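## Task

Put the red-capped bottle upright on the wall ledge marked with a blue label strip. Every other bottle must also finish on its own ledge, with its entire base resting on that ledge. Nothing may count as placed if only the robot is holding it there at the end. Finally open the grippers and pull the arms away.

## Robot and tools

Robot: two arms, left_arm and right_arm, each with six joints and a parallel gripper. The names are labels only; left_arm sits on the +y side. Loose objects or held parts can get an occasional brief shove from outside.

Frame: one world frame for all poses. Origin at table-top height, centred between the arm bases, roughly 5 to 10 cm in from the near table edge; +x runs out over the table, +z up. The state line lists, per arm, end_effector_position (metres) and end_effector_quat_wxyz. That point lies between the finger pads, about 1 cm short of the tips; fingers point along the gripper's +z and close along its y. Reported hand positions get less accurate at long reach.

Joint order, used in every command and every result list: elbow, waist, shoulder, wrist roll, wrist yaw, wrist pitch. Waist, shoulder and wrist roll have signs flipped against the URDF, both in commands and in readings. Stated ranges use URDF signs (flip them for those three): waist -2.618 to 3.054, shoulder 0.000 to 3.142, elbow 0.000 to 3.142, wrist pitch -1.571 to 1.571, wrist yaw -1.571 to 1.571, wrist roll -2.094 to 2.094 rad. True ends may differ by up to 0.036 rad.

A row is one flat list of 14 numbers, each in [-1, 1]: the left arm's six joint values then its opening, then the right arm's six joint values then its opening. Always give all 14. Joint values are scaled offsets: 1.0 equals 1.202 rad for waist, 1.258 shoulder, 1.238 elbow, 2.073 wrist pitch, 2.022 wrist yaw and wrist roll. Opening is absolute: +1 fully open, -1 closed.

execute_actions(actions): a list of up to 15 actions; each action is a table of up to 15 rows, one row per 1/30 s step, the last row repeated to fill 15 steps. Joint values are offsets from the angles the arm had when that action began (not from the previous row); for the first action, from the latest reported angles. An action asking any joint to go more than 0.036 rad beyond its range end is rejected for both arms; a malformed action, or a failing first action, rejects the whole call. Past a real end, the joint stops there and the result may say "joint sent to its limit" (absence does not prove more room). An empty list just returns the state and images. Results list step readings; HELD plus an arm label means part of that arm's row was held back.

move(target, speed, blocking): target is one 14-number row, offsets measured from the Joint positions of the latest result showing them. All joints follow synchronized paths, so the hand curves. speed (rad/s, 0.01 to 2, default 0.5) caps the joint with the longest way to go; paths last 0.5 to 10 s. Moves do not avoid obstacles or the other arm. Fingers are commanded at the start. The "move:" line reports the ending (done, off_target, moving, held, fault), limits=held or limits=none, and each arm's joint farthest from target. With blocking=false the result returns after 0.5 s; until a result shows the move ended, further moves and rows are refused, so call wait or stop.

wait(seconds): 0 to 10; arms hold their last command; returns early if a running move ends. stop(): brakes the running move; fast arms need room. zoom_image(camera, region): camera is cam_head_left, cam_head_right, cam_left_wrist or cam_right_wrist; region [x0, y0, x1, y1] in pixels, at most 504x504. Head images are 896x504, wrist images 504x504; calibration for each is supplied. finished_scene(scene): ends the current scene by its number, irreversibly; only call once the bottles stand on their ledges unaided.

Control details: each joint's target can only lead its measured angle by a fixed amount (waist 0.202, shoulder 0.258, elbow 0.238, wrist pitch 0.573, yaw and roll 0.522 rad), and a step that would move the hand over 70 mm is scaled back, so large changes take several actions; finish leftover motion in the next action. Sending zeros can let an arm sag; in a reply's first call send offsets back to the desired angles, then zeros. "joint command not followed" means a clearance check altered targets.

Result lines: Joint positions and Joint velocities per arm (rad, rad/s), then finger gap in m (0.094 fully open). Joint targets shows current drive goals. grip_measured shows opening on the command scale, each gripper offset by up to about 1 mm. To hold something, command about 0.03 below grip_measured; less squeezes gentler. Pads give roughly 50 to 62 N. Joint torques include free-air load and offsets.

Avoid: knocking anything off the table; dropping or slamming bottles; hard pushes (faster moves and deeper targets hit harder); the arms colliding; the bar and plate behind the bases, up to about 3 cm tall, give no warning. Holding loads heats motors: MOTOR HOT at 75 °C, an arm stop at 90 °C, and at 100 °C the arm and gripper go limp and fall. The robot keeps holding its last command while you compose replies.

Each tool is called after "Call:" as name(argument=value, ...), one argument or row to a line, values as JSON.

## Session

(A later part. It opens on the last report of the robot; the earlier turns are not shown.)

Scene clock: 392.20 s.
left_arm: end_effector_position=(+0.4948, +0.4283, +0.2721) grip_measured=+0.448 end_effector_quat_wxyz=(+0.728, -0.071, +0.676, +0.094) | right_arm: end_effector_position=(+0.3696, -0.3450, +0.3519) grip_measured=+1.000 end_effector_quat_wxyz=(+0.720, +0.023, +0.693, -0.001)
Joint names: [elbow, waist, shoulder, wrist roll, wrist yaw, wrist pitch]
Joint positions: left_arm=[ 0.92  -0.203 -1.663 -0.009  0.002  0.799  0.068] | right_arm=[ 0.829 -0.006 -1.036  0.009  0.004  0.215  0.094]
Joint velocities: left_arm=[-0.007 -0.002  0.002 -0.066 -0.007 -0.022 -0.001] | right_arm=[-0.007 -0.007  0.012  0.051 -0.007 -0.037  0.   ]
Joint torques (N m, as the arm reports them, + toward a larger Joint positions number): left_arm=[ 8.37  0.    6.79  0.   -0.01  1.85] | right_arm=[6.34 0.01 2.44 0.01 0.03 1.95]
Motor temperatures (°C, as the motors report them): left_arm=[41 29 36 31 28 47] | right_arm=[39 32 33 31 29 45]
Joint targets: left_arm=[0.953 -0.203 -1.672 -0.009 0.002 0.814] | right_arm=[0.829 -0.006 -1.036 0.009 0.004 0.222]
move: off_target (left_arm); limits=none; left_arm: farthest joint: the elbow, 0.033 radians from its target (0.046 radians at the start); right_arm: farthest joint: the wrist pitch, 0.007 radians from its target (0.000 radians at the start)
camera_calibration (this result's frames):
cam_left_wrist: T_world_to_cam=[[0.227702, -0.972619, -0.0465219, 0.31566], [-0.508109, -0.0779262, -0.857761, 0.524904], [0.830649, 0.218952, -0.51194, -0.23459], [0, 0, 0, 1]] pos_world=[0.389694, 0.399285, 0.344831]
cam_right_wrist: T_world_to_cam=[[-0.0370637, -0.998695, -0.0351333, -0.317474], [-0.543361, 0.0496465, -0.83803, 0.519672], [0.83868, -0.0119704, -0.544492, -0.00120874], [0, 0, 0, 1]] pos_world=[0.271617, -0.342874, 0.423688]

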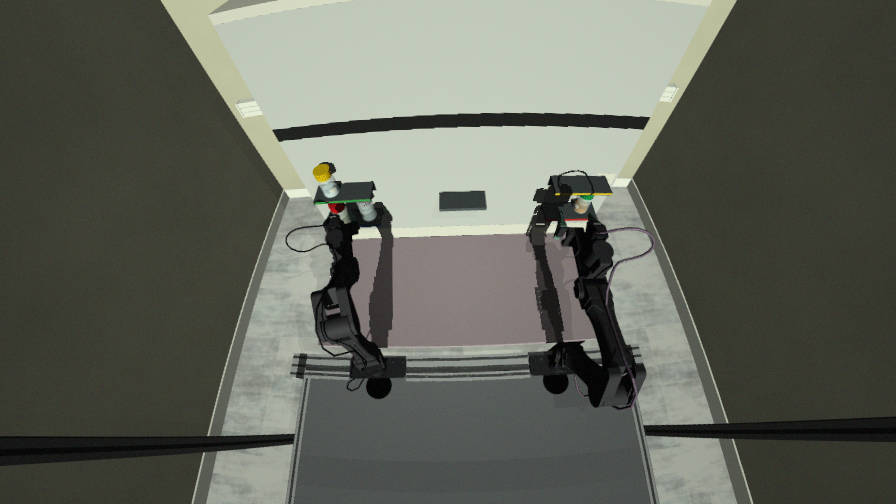

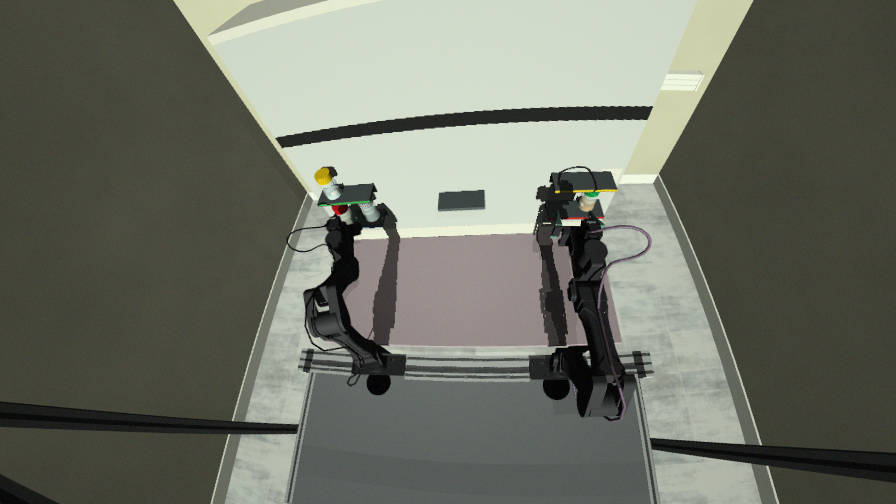

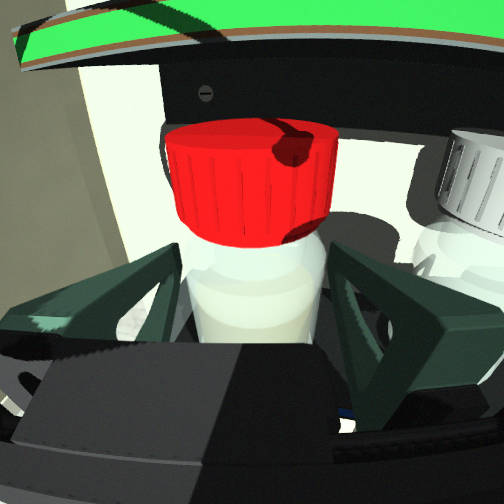

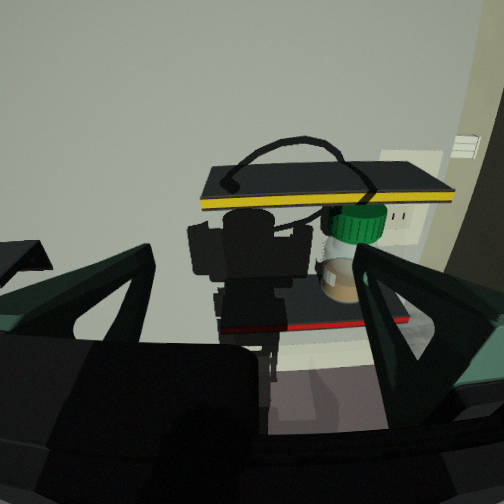

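Call:
execute_actions(
  actions=[
    [[0.027,0,-0.007,0,0,0.007,0.25,0,0,0,0,0,0,1]],
    [[0.027,0,-0.007,0,0,0.007,0.09,0,0,0,0,0,0,1]],
    [[0.027,0,-0.007,0,0,0.007,0.09,0,0,0,0,0,0,1]],
    [[0.04,0,-0.022,0,0,0.012,0.09,0,0,0,0,0,0,1]],
    [[0.042,0,-0.022,0,0,0.012,0.09,0,0,0,0,0,0,1]],
    [[0.033,0,-0.008,0,0,0.012,0.09,0,0,0,0,0,0,1]],
  ],
)

Scene clock: 402.27 s.
left_arm: end_effector_position=(+0.5030, +0.4302, +0.2730) grip_measured=+0.178 end_effector_quat_wxyz=(+0.730, -0.070, +0.673, +0.094) | right_arm: end_effector_position=(+0.3698, -0.3445, +0.3411) grip_measured=+1.000 end_effector_quat_wxyz=(+0.705, +0.023, +0.709, -0.001)
Joint names: [elbow, waist, shoulder, wrist roll, wrist yaw, wrist pitch]
Joint positions: left_arm=[ 0.952 -0.203 -1.696 -0.009  0.002  0.809  0.055] | right_arm=[ 0.829 -0.006 -1.036  0.009  0.004  0.171  0.094]
Joint velocities: left_arm=[ 0.007 -0.007 -0.002  0.037  0.022 -0.022  0.001] | right_arm=[ 0.027  0.012 -0.002 -0.037 -0.007  0.125  0.   ]
Joint torques (N m, as the arm reports them, + toward a larger Joint positions number): left_arm=[ 8.93  0.01  6.99  0.   -0.01  1.95] | right_arm=[ 6.33 -0.05  2.44  0.01  0.01  1.97]
Motor temperatures (°C, as the motors report them): left_arm=[42 29 36 31 28 48] | right_arm=[39 32 33 31 29 45]
Joint targets: left_arm=[0.993 -0.203 -1.706 -0.009 0.002 0.833] | right_arm=[0.829 -0.006 -1.036 0.009 0.004 0.179]
Step readings (joint positions; steps 1 to 15: 1st action; 16 to 30: 2nd action; 31 to 45: 3rd action; 46 to 60: 4th action; 61 to 75: 5th action; 76 to 90: 6th action):
0: left_arm=[0.920 -0.203 -1.663 -0.009 0.002 0.799] | right_arm=[0.829 -0.006 -1.036 0.009 0.004 0.215]
1: left_arm=[0.920 -0.203 -1.663 -0.009 0.002 0.799] | right_arm=[0.829 -0.006 -1.036 0.009 0.004 0.214]
2: left_arm=[0.920 -0.203 -1.663 -0.009 0.002 0.799] | right_arm=[0.829 -0.006 -1.036 0.009 0.004 0.213]
4: left_arm=[0.920 -0.203 -1.663 -0.009 0.002 0.799] | right_arm=[0.829 -0.006 -1.036 0.009 0.004 0.211]
8: left_arm=[0.920 -0.203 -1.663 -0.009 0.002 0.799] | right_arm=[0.829 -0.006 -1.036 0.009 0.004 0.209]
15: left_arm=[0.920 -0.203 -1.663 -0.009 0.002 0.799] | right_arm=[0.829 -0.006 -1.036 0.009 0.004 0.208]
16: left_arm=[0.920 -0.203 -1.663 -0.009 0.002 0.800] | right_arm=[0.829 -0.006 -1.036 0.009 0.004 0.207]
17: left_arm=[0.920 -0.203 -1.663 -0.009 0.002 0.800] | right_arm=[0.829 -0.006 -1.036 0.009 0.004 0.206]
19: left_arm=[0.920 -0.203 -1.663 -0.009 0.002 0.800] | right_arm=[0.829 -0.006 -1.036 0.009 0.004 0.204]
23: left_arm=[0.920 -0.203 -1.663 -0.009 0.002 0.800] | right_arm=[0.829 -0.006 -1.036 0.009 0.004 0.202]
30: left_arm=[0.920 -0.203 -1.663 -0.009 0.002 0.800] | right_arm=[0.829 -0.006 -1.036 0.009 0.004 0.201]
31: left_arm=[0.920 -0.203 -1.663 -0.009 0.002 0.800] | right_arm=[0.829 -0.006 -1.036 0.009 0.004 0.200]
32: left_arm=[0.920 -0.203 -1.663 -0.009 0.002 0.800] | right_arm=[0.829 -0.006 -1.036 0.009 0.004 0.199]
34: left_arm=[0.920 -0.203 -1.663 -0.009 0.002 0.800] | right_arm=[0.829 -0.006 -1.036 0.009 0.004 0.197]
38: left_arm=[0.920 -0.203 -1.663 -0.009 0.002 0.800] | right_arm=[0.829 -0.006 -1.036 0.009 0.004 0.195]
45: left_arm=[0.920 -0.203 -1.663 -0.009 0.002 0.800] | right_arm=[0.829 -0.006 -1.036 0.009 0.004 0.194]
46: left_arm=[0.922 -0.203 -1.665 -0.009 0.002 0.800] | right_arm=[0.829 -0.006 -1.036 0.009 0.004 0.193]
47: left_arm=[0.927 -0.203 -1.669 -0.009 0.002 0.801] | right_arm=[0.829 -0.006 -1.036 0.009 0.004 0.192]
49: left_arm=[0.933 -0.203 -1.677 -0.009 0.002 0.804] | right_arm=[0.829 -0.006 -1.036 0.009 0.004 0.189]
53: left_arm=[0.935 -0.203 -1.679 -0.009 0.002 0.805] | right_arm=[0.829 -0.006 -1.036 0.009 0.004 0.187]
60: left_arm=[0.935 -0.203 -1.679 -0.009 0.002 0.805] | right_arm=[0.829 -0.006 -1.036 0.009 0.004 0.186]
61: left_arm=[0.937 -0.203 -1.681 -0.009 0.002 0.805] | right_arm=[0.829 -0.006 -1.036 0.009 0.004 0.186]
62: left_arm=[0.943 -0.203 -1.687 -0.009 0.002 0.806] | right_arm=[0.829 -0.006 -1.036 0.009 0.004 0.184]
64: left_arm=[0.950 -0.203 -1.695 -0.009 0.002 0.807] | right_arm=[0.829 -0.006 -1.036 0.009 0.004 0.182]
68: left_arm=[0.952 -0.203 -1.696 -0.009 0.002 0.808] | right_arm=[0.829 -0.006 -1.036 0.009 0.004 0.180]
75: left_arm=[0.952 -0.203 -1.696 -0.009 0.002 0.808] | right_arm=[0.829 -0.006 -1.036 0.009 0.004 0.179]
76: left_arm=[0.952 -0.203 -1.696 -0.009 0.002 0.809] | right_arm=[0.829 -0.006 -1.036 0.009 0.004 0.178]
77: left_arm=[0.952 -0.203 -1.696 -0.009 0.002 0.809] | right_arm=[0.829 -0.006 -1.036 0.009 0.004 0.177]
79: left_arm=[0.952 -0.203 -1.696 -0.009 0.002 0.809] | right_arm=[0.829 -0.006 -1.036 0.009 0.004 0.175]
83: left_arm=[0.952 -0.203 -1.696 -0.009 0.002 0.809] | right_arm=[0.829 -0.006 -1.036 0.009 0.004 0.173]
90: Joint positions above
camera_calibration (this result's frames):
cam_left_wrist: T_world_to_cam=[[0.227546, -0.97267, -0.046223, 0.31569], [-0.50139, -0.0763386, -0.861847, 0.527053], [0.834764, 0.219286, -0.505057, -0.245528], [0, 0, 0, 1]] pos_world=[0.397383, 0.401137, 0.344826]
cam_right_wrist: T_world_to_cam=[[-0.0368082, -0.998716, -0.0348049, -0.317625], [-0.579322, 0.0497043, -0.813582, 0.515673], [0.814267, -0.00978318, -0.580408, 0.0148021], [0, 0, 0, 1]] pos_world=[0.274997, -0.342703, 0.417079]

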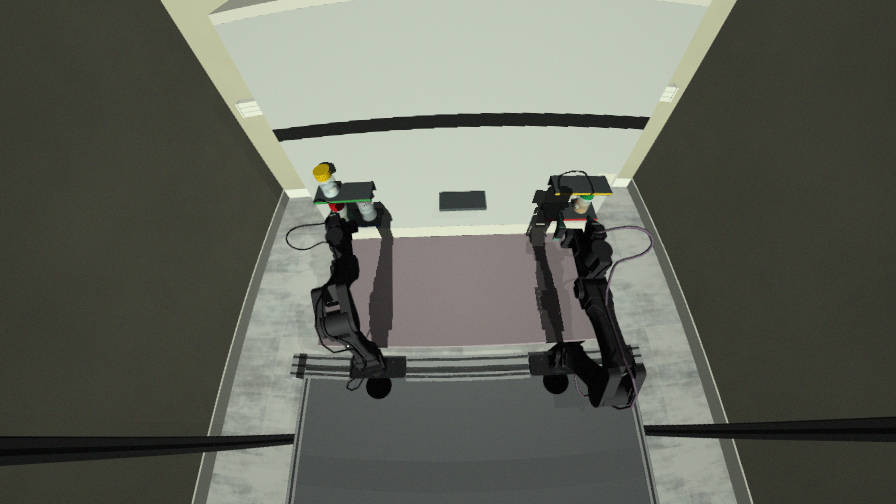

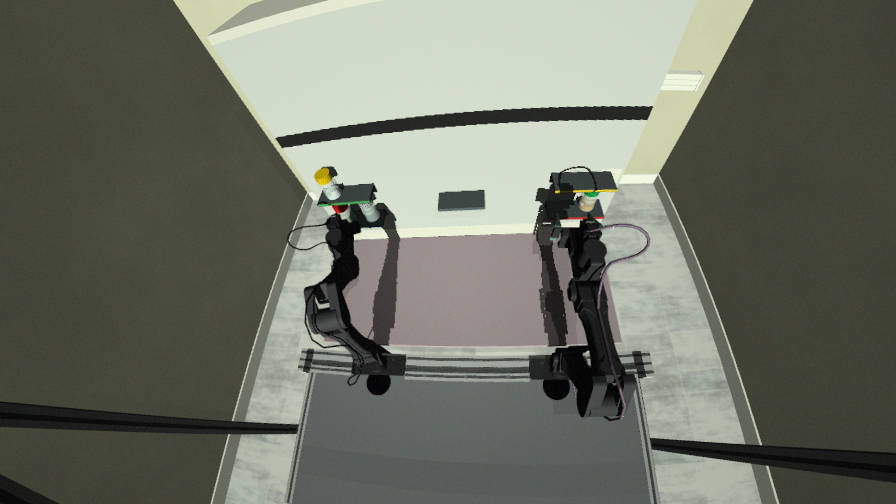

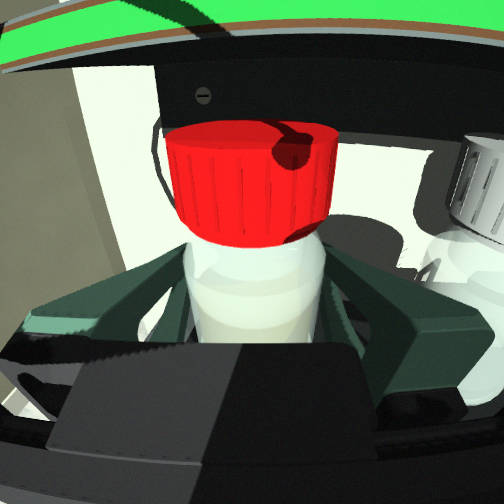

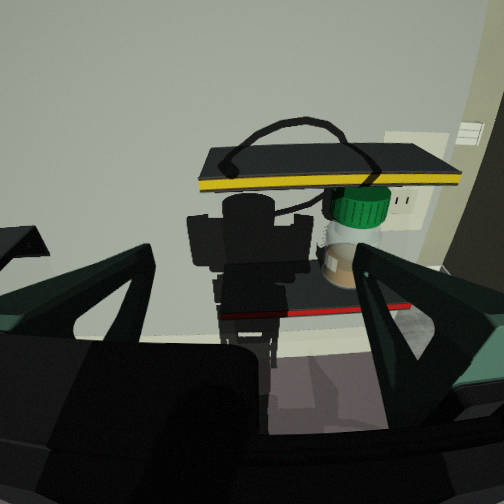

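Call:
execute_actions(
  actions=[
    [[0.033,0,-0.008,0,0,0.012,0.3,0,0,0,0,0,0,1]],
    [[0.033,0,-0.008,0,0,0.012,0.45,0,0,0,0,0,0,1]],
  ],
)

Call:
move(
  target=[-0.01,0,0.105,0,0,-0.04,0.45,0,0,0,0,0,0,1],
  speed=0.15,
)

Call:
move(
  target=[-0.21,0,0.26,0,0,-0.005,0.45,0,0,0,0,0,0,1],
  speed=0.3,
)

Scene clock: 409.20 s.
left_arm: end_effector_position=(+0.5026, +0.4300, +0.2782) grip_measured=+0.448 end_effector_quat_wxyz=(+0.737, -0.069, +0.665, +0.095) | right_arm: end_effector_position=(+0.3698, -0.3444, +0.3374) grip_measured=+1.000 end_effector_quat_wxyz=(+0.700, +0.023, +0.714, -0.000)
Joint names: [elbow, waist, shoulder, wrist roll, wrist yaw, wrist pitch]
Joint positions: left_arm=[ 0.952 -0.203 -1.696 -0.009  0.002  0.83   0.068] | right_arm=[ 0.829 -0.006 -1.036  0.009  0.004  0.157  0.094]
Joint velocities: left_arm=[ 0.007  0.012  0.012  0.037 -0.051 -0.037 -0.   ] | right_arm=[-0.002 -0.007  0.007 -0.081 -0.081 -0.051  0.   ]
Joint torques (N m, as the arm reports them, + toward a larger Joint positions number): left_arm=[ 8.93  0.    6.98 -0.01 -0.01  1.84] | right_arm=[ 6.36 -0.01  2.46  0.02  0.02  1.97]
Motor temperatures (°C, as the motors report them): left_arm=[43 29 36 31 28 48] | right_arm=[39 32 33 31 29 45]
Joint targets: left_arm=[0.993 -0.203 -1.706 -0.009 0.002 0.844] | right_arm=[0.829 -0.006 -1.036 0.009 0.004 0.164]
Step readings (joint positions; steps 1 to 15: 1st action; 16 to 30: 2nd action):
0: left_arm=[0.952 -0.203 -1.696 -0.009 0.002 0.809] | right_arm=[0.829 -0.006 -1.036 0.009 0.004 0.171]
1: left_arm=[0.952 -0.203 -1.696 -0.009 0.002 0.809] | right_arm=[0.829 -0.006 -1.036 0.009 0.004 0.171]
2: left_arm=[0.952 -0.203 -1.696 -0.009 0.002 0.811] | right_arm=[0.829 -0.006 -1.036 0.009 0.004 0.169]
4: left_arm=[0.952 -0.203 -1.696 -0.009 0.002 0.814] | right_arm=[0.829 -0.006 -1.036 0.009 0.004 0.167]
8: left_arm=[0.952 -0.203 -1.696 -0.009 0.002 0.817] | right_arm=[0.829 -0.006 -1.036 0.009 0.004 0.165]
15: left_arm=[0.952 -0.203 -1.696 -0.009 0.002 0.819] | right_arm=[0.829 -0.006 -1.036 0.009 0.004 0.164]
16: left_arm=[0.952 -0.203 -1.696 -0.009 0.002 0.820] | right_arm=[0.829 -0.006 -1.036 0.009 0.004 0.163]
17: left_arm=[0.952 -0.203 -1.696 -0.009 0.002 0.822] | right_arm=[0.829 -0.006 -1.036 0.009 0.004 0.162]
19: left_arm=[0.952 -0.203 -1.696 -0.009 0.002 0.825] | right_arm=[0.829 -0.006 -1.036 0.009 0.004 0.160]
23: left_arm=[0.952 -0.203 -1.696 -0.009 0.002 0.828] | right_arm=[0.829 -0.006 -1.036 0.009 0.004 0.158]
30: Joint positions above
camera_calibration (this result's frames):
cam_left_wrist: T_world_to_cam=[[0.228176, -0.972516, -0.0463491, 0.315499], [-0.483728, -0.0719238, -0.872258, 0.523403], [0.844951, 0.221449, -0.486845, -0.253594], [0, 0, 0, 1]] pos_world=[0.39547, 0.400631, 0.347705]
cam_right_wrist: T_world_to_cam=[[-0.0367175, -0.998723, -0.0346952, -0.317676], [-0.591377, 0.0497022, -0.804862, 0.514146], [0.805559, -0.00903461, -0.592447, 0.0202377], [0, 0, 0, 1]] pos_world=[0.276087, -0.342642, 0.414785]

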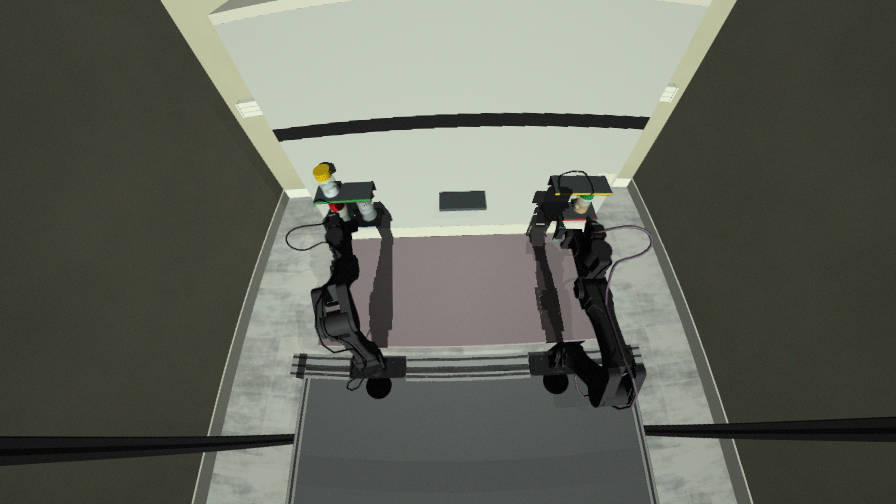

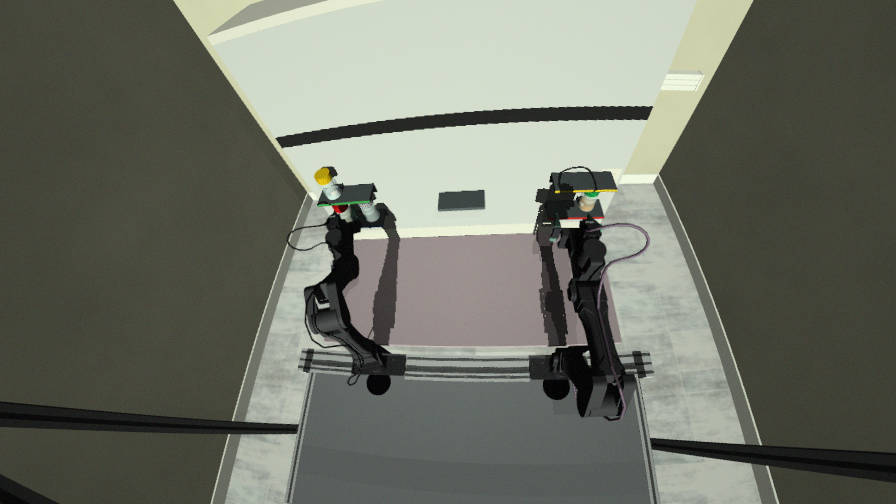

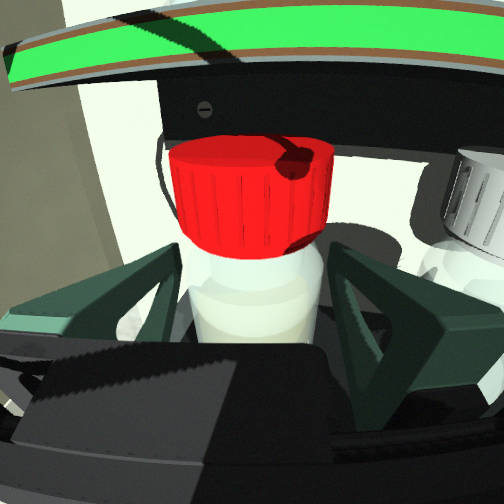

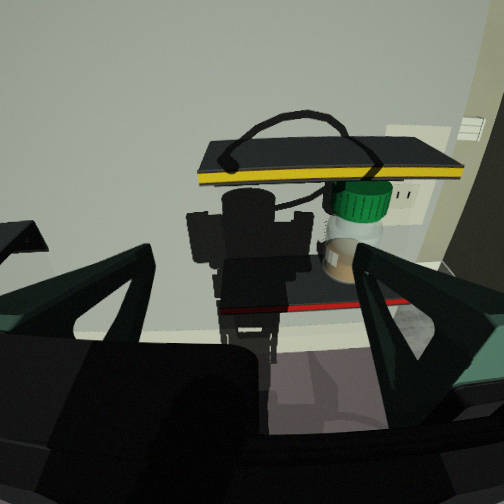

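Scene clock: 410.67 s.
left_arm: end_effector_position=(+0.4841, +0.4249, +0.3165) grip_measured=+0.448 end_effector_quat_wxyz=(+0.753, -0.067, +0.648, +0.097) | right_arm: end_effector_position=(+0.3697, -0.3443, +0.3354) grip_measured=+1.000 end_effector_quat_wxyz=(+0.697, +0.023, +0.717, -0.000)
Joint names: [elbow, waist, shoulder, wrist roll, wrist yaw, wrist pitch]
Joint positions: left_arm=[ 0.952 -0.203 -1.585 -0.009  0.002  0.765  0.068] | right_arm=[ 0.829 -0.006 -1.036  0.009  0.004  0.148  0.094]
Joint velocities: left_arm=[ 0.012 -0.002 -0.007  0.007  0.051  0.007  0.001] | right_arm=[-0.007  0.017 -0.007  0.037  0.007 -0.022  0.   ]
Joint torques (N m, as the arm reports them, + toward a larger Joint positions number): left_arm=[ 5.47  0.    8.68  0.   -0.01  1.53] | right_arm=[ 6.32 -0.06  2.46  0.01  0.02  1.98]
Motor temperatures (°C, as the motors report them): left_arm=[42 29 36 31 28 48] | right_arm=[39 32 33 31 29 45]
Joint targets: left_arm=[0.939 -0.203 -1.564 -0.009 0.002 0.747] | right_arm=[0.829 -0.006 -1.036 0.009 0.004 0.156]
move: off_target (left_arm); limits=none; left_arm: farthest joint: the shoulder, 0.021 radians from its target (0.132 radians at the start); right_arm: farthest joint: the wrist pitch, 0.009 radians from its target (0.000 radians at the start)
camera_calibration (this result's frames):
cam_left_wrist: T_world_to_cam=[[0.229582, -0.972174, -0.04658, 0.315826], [-0.443814, -0.0619751, -0.893973, 0.5309], [0.866211, 0.225913, -0.445693, -0.243413], [0, 0, 0, 1]] pos_world=[0.37396, 0.394931, 0.380834]
cam_right_wrist: T_world_to_cam=[[-0.036668, -0.998727, -0.0346367, -0.317703], [-0.597814, 0.0496965, -0.800093, 0.51329], [0.800796, -0.00863157, -0.598875, 0.0231549], [0, 0, 0, 1]] pos_world=[0.27666, -0.342608, 0.413543]

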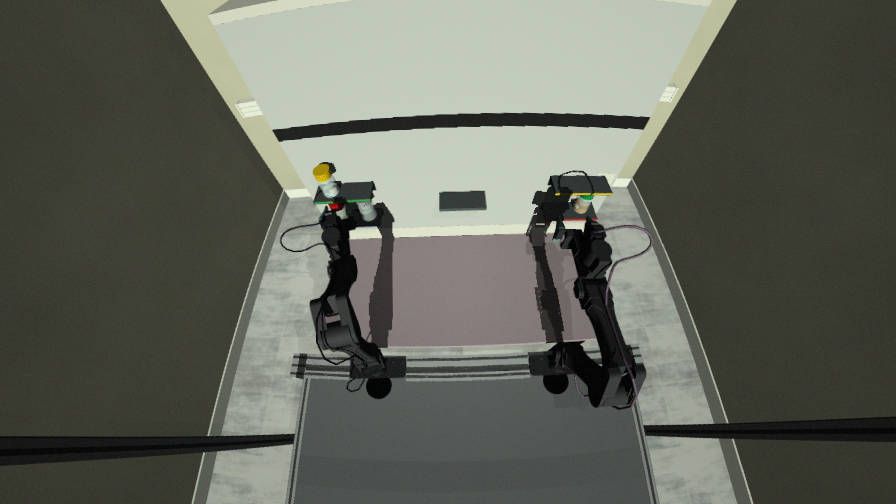

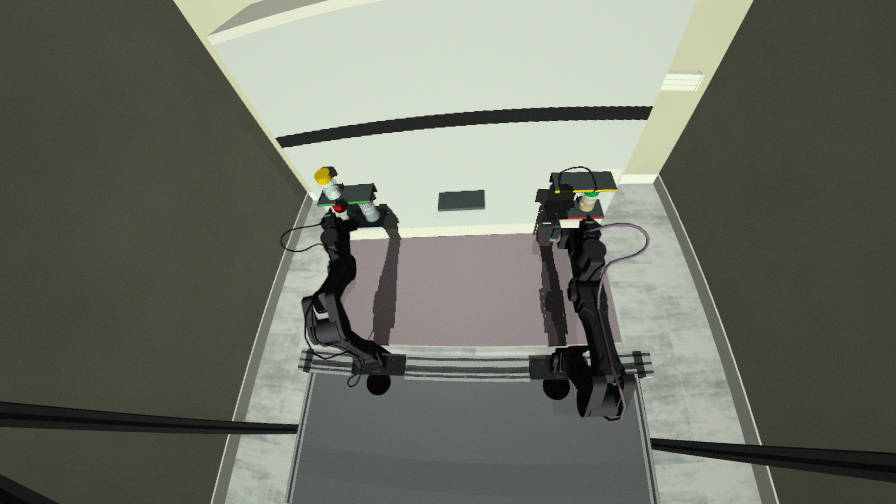

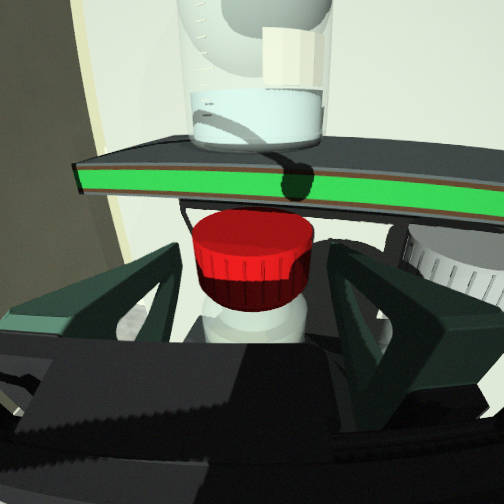

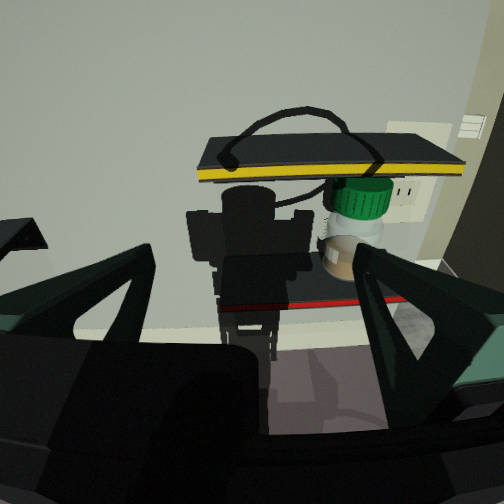

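Scene clock: 412.10 s.
left_arm: end_effector_position=(+0.4092, +0.4066, +0.3337) grip_measured=+0.448 end_effector_quat_wxyz=(+0.772, -0.064, +0.624, +0.099) | right_arm: end_effector_position=(+0.3697, -0.3442, +0.3335) grip_measured=+1.000 end_effector_quat_wxyz=(+0.694, +0.023, +0.720, -0.000)
Joint names: [elbow, waist, shoulder, wrist roll, wrist yaw, wrist pitch]
Joint positions: left_arm=[ 0.708 -0.203 -1.279 -0.009  0.002  0.765  0.068] | right_arm=[ 0.829 -0.006 -1.036  0.009  0.004  0.141  0.094]
Joint velocities: left_arm=[-0.012 -0.002  0.012 -0.081  0.037  0.066 -0.001] | right_arm=[ 0.002  0.017 -0.012 -0.037 -0.022 -0.066  0.   ]
Joint torques (N m, as the arm reports them, + toward a larger Joint positions number): left_arm=[ 5.35  0.01  6.02 -0.01 -0.01  1.55] | right_arm=[ 6.34 -0.02  2.5   0.    0.02  1.98]
Motor temperatures (°C, as the motors report them): left_arm=[42 29 37 31 28 48] | right_arm=[39 32 33 31 29 45]
Joint targets: left_arm=[0.692 -0.203 -1.258 -0.009 0.002 0.755] | right_arm=[0.829 -0.006 -1.036 0.009 0.004 0.149]
move: off_target (left_arm); limits=none; left_arm: farthest joint: the shoulder, 0.021 radians from its target (0.327 radians at the start); right_arm: farthest joint: the wrist pitch, 0.007 radians from its target (0.000 radians at the start)
camera_calibration (this result's frames):
cam_left_wrist: T_world_to_cam=[[0.231474, -0.971715, -0.046783, 0.315142], [-0.389025, -0.0483795, -0.919956, 0.492593], [0.891672, 0.231146, -0.389221, -0.19815], [0, 0, 0, 1]] pos_world=[0.295369, 0.375861, 0.390783]
cam_right_wrist: T_world_to_cam=[[-0.0366205, -0.998731, -0.0345813, -0.317729], [-0.603908, 0.049688, -0.795504, 0.512454], [0.796212, -0.00824777, -0.604961, 0.0259268], [0, 0, 0, 1]] pos_world=[0.277196, -0.342575, 0.412356]

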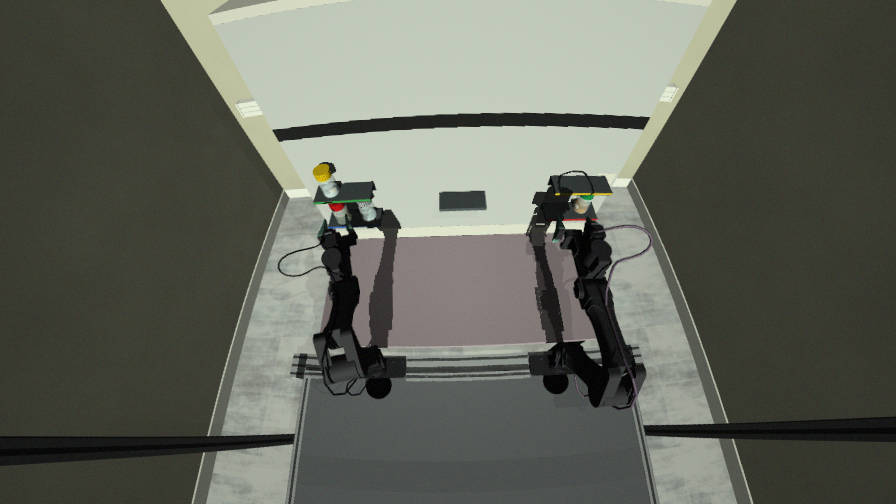

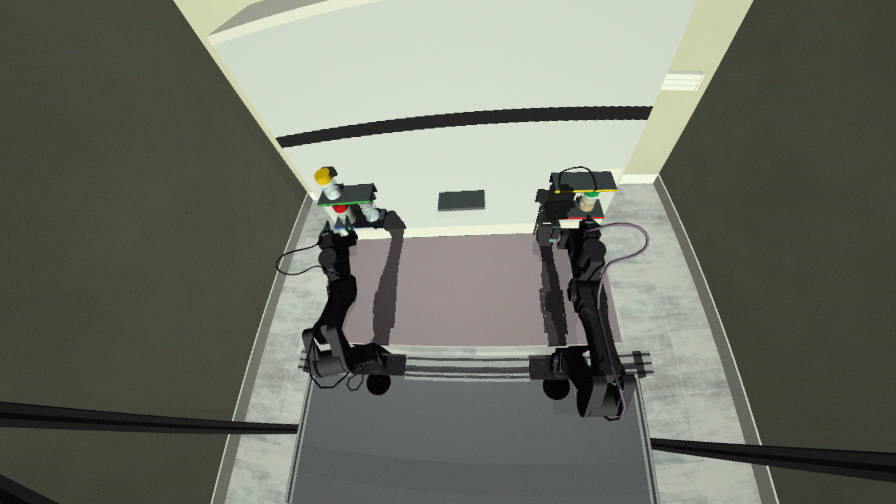

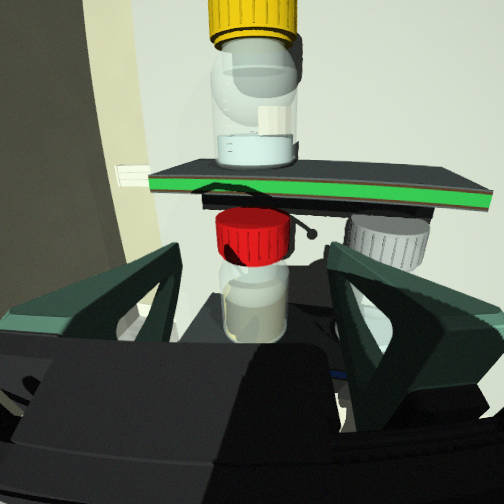

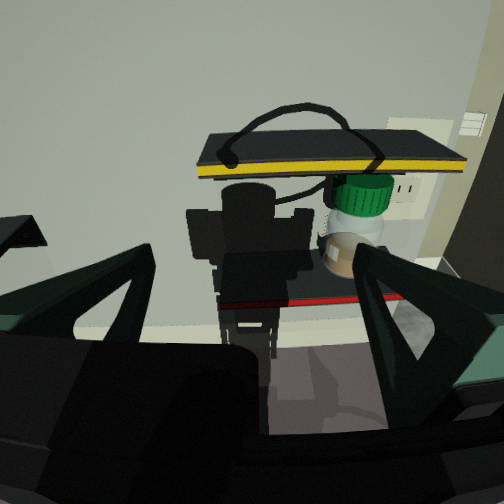

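Call:
move(
  target=[-0.12,0,0.12,0,0,-0.06,0.45,0,0,0,0,0,0.02,1],
)

Call:
zoom_image(
  camera="cam_left_wrist",
  region=[120,100,450,345],
)

Scene clock: 419.57 s.
left_arm: end_effector_position=(+0.3822, +0.4008, +0.2918) grip_measured=+0.448 end_effector_quat_wxyz=(+0.736, -0.070, +0.667, +0.095) | right_arm: end_effector_position=(+0.3698, -0.3444, +0.3375) grip_measured=+1.000 end_effector_quat_wxyz=(+0.700, +0.023, +0.714, -0.000)
Joint names: [elbow, waist, shoulder, wrist roll, wrist yaw, wrist pitch]
Joint positions: left_arm=[ 0.572 -0.203 -1.15  -0.009  0.002  0.659  0.068] | right_arm=[ 0.829 -0.006 -1.036  0.009  0.004  0.157  0.094]
Joint velocities: left_arm=[-0.017 -0.007  0.002  0.022  0.037 -0.022 -0.001] | right_arm=[-0.007 -0.017 -0.002 -0.022  0.007  0.051  0.   ]
Joint torques (N m, as the arm reports them, + toward a larger Joint positions number): left_arm=[ 5.52  0.    5.07  0.   -0.01  1.54] | right_arm=[ 6.31 -0.03  2.48  0.01  0.03  2.18]
Motor temperatures (°C, as the motors report them): left_arm=[41 29 36 31 28 47] | right_arm=[39 32 33 31 29 45]
Joint targets: left_arm=[0.559 -0.203 -1.128 -0.009 0.002 0.641] | right_arm=[0.829 -0.006 -1.036 0.009 0.004 0.182]
move: off_target (left_arm, right_arm); limits=none; left_arm: farthest joint: the shoulder, 0.022 radians from its target (0.151 radians at the start); right_arm: farthest joint: the wrist pitch, 0.026 radians from its target (0.042 radians at the start)
camera_calibration (this result's frames):
cam_left_wrist: T_world_to_cam=[[0.22805, -0.972547, -0.0463249, 0.315273], [-0.487277, -0.0728103, -0.870206, 0.476115], [0.842944, 0.221024, -0.490504, -0.136731], [0, 0, 0, 1]] pos_world=[0.275358, 0.371504, 0.361857]
cam_right_wrist: T_world_to_cam=[[-0.0367199, -0.998723, -0.034698, -0.317675], [-0.591069, 0.0497024, -0.805088, 0.514186], [0.805784, -0.0090538, -0.59214, 0.0200986], [0, 0, 0, 1]] pos_world=[0.27606, -0.342643, 0.414844]

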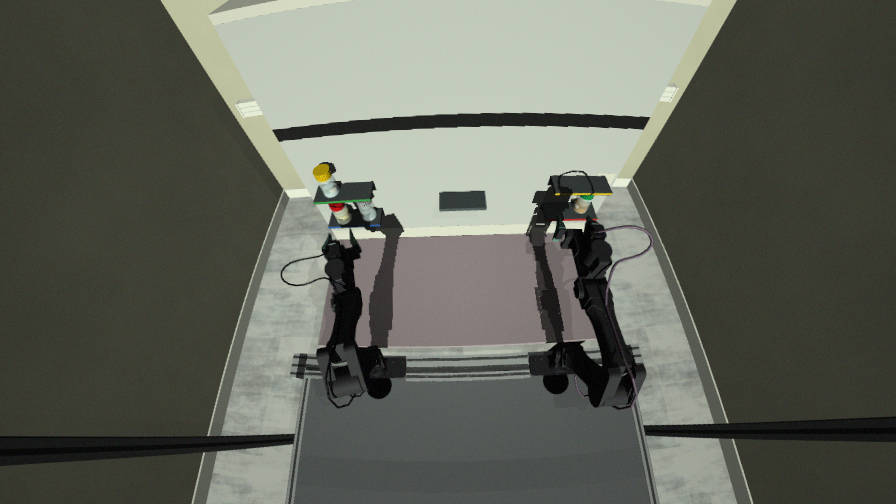

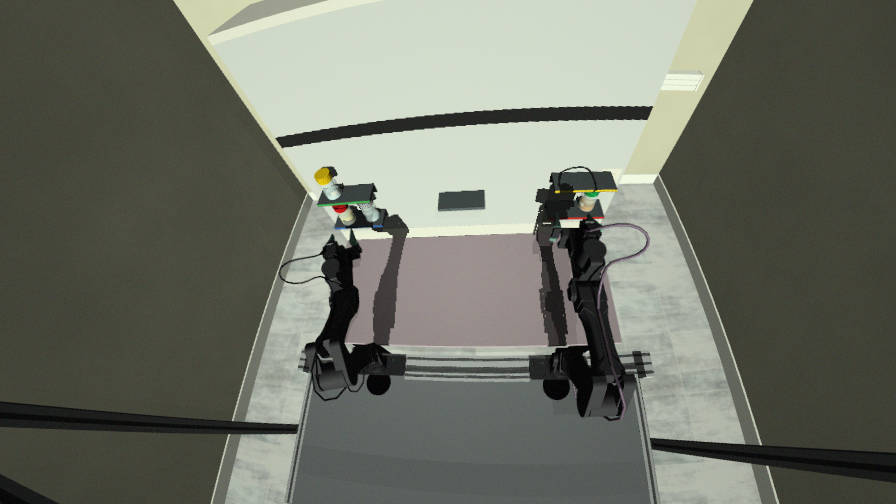

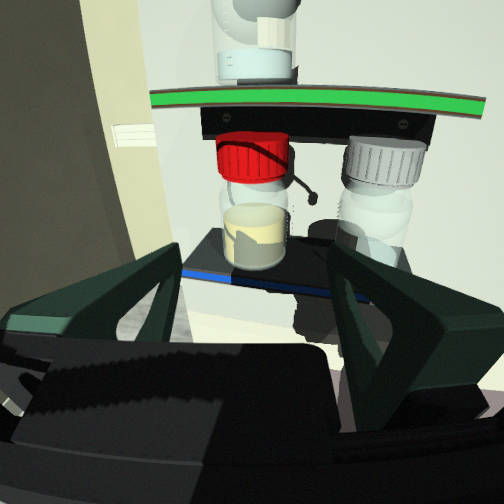

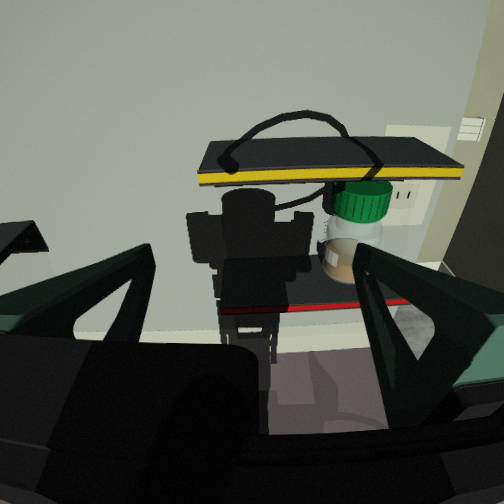

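Region (120, 100, 450, 345) of cam_left_wrist's 504x504 image, scaled by 1.527, with more detail than that image has; it fills the top 374 rows of this view, and the rest is white.

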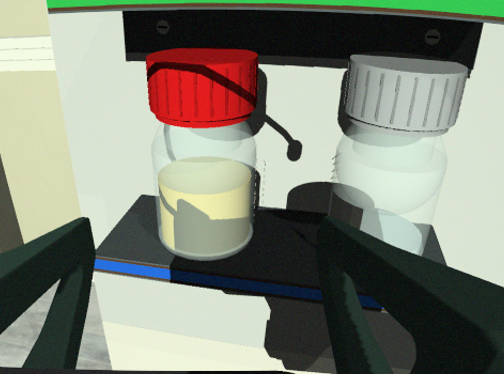

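The base now sits clearly on the ledge.

Call:
finished_scene(
  scene=2,
)

The scene is finished: the task was done.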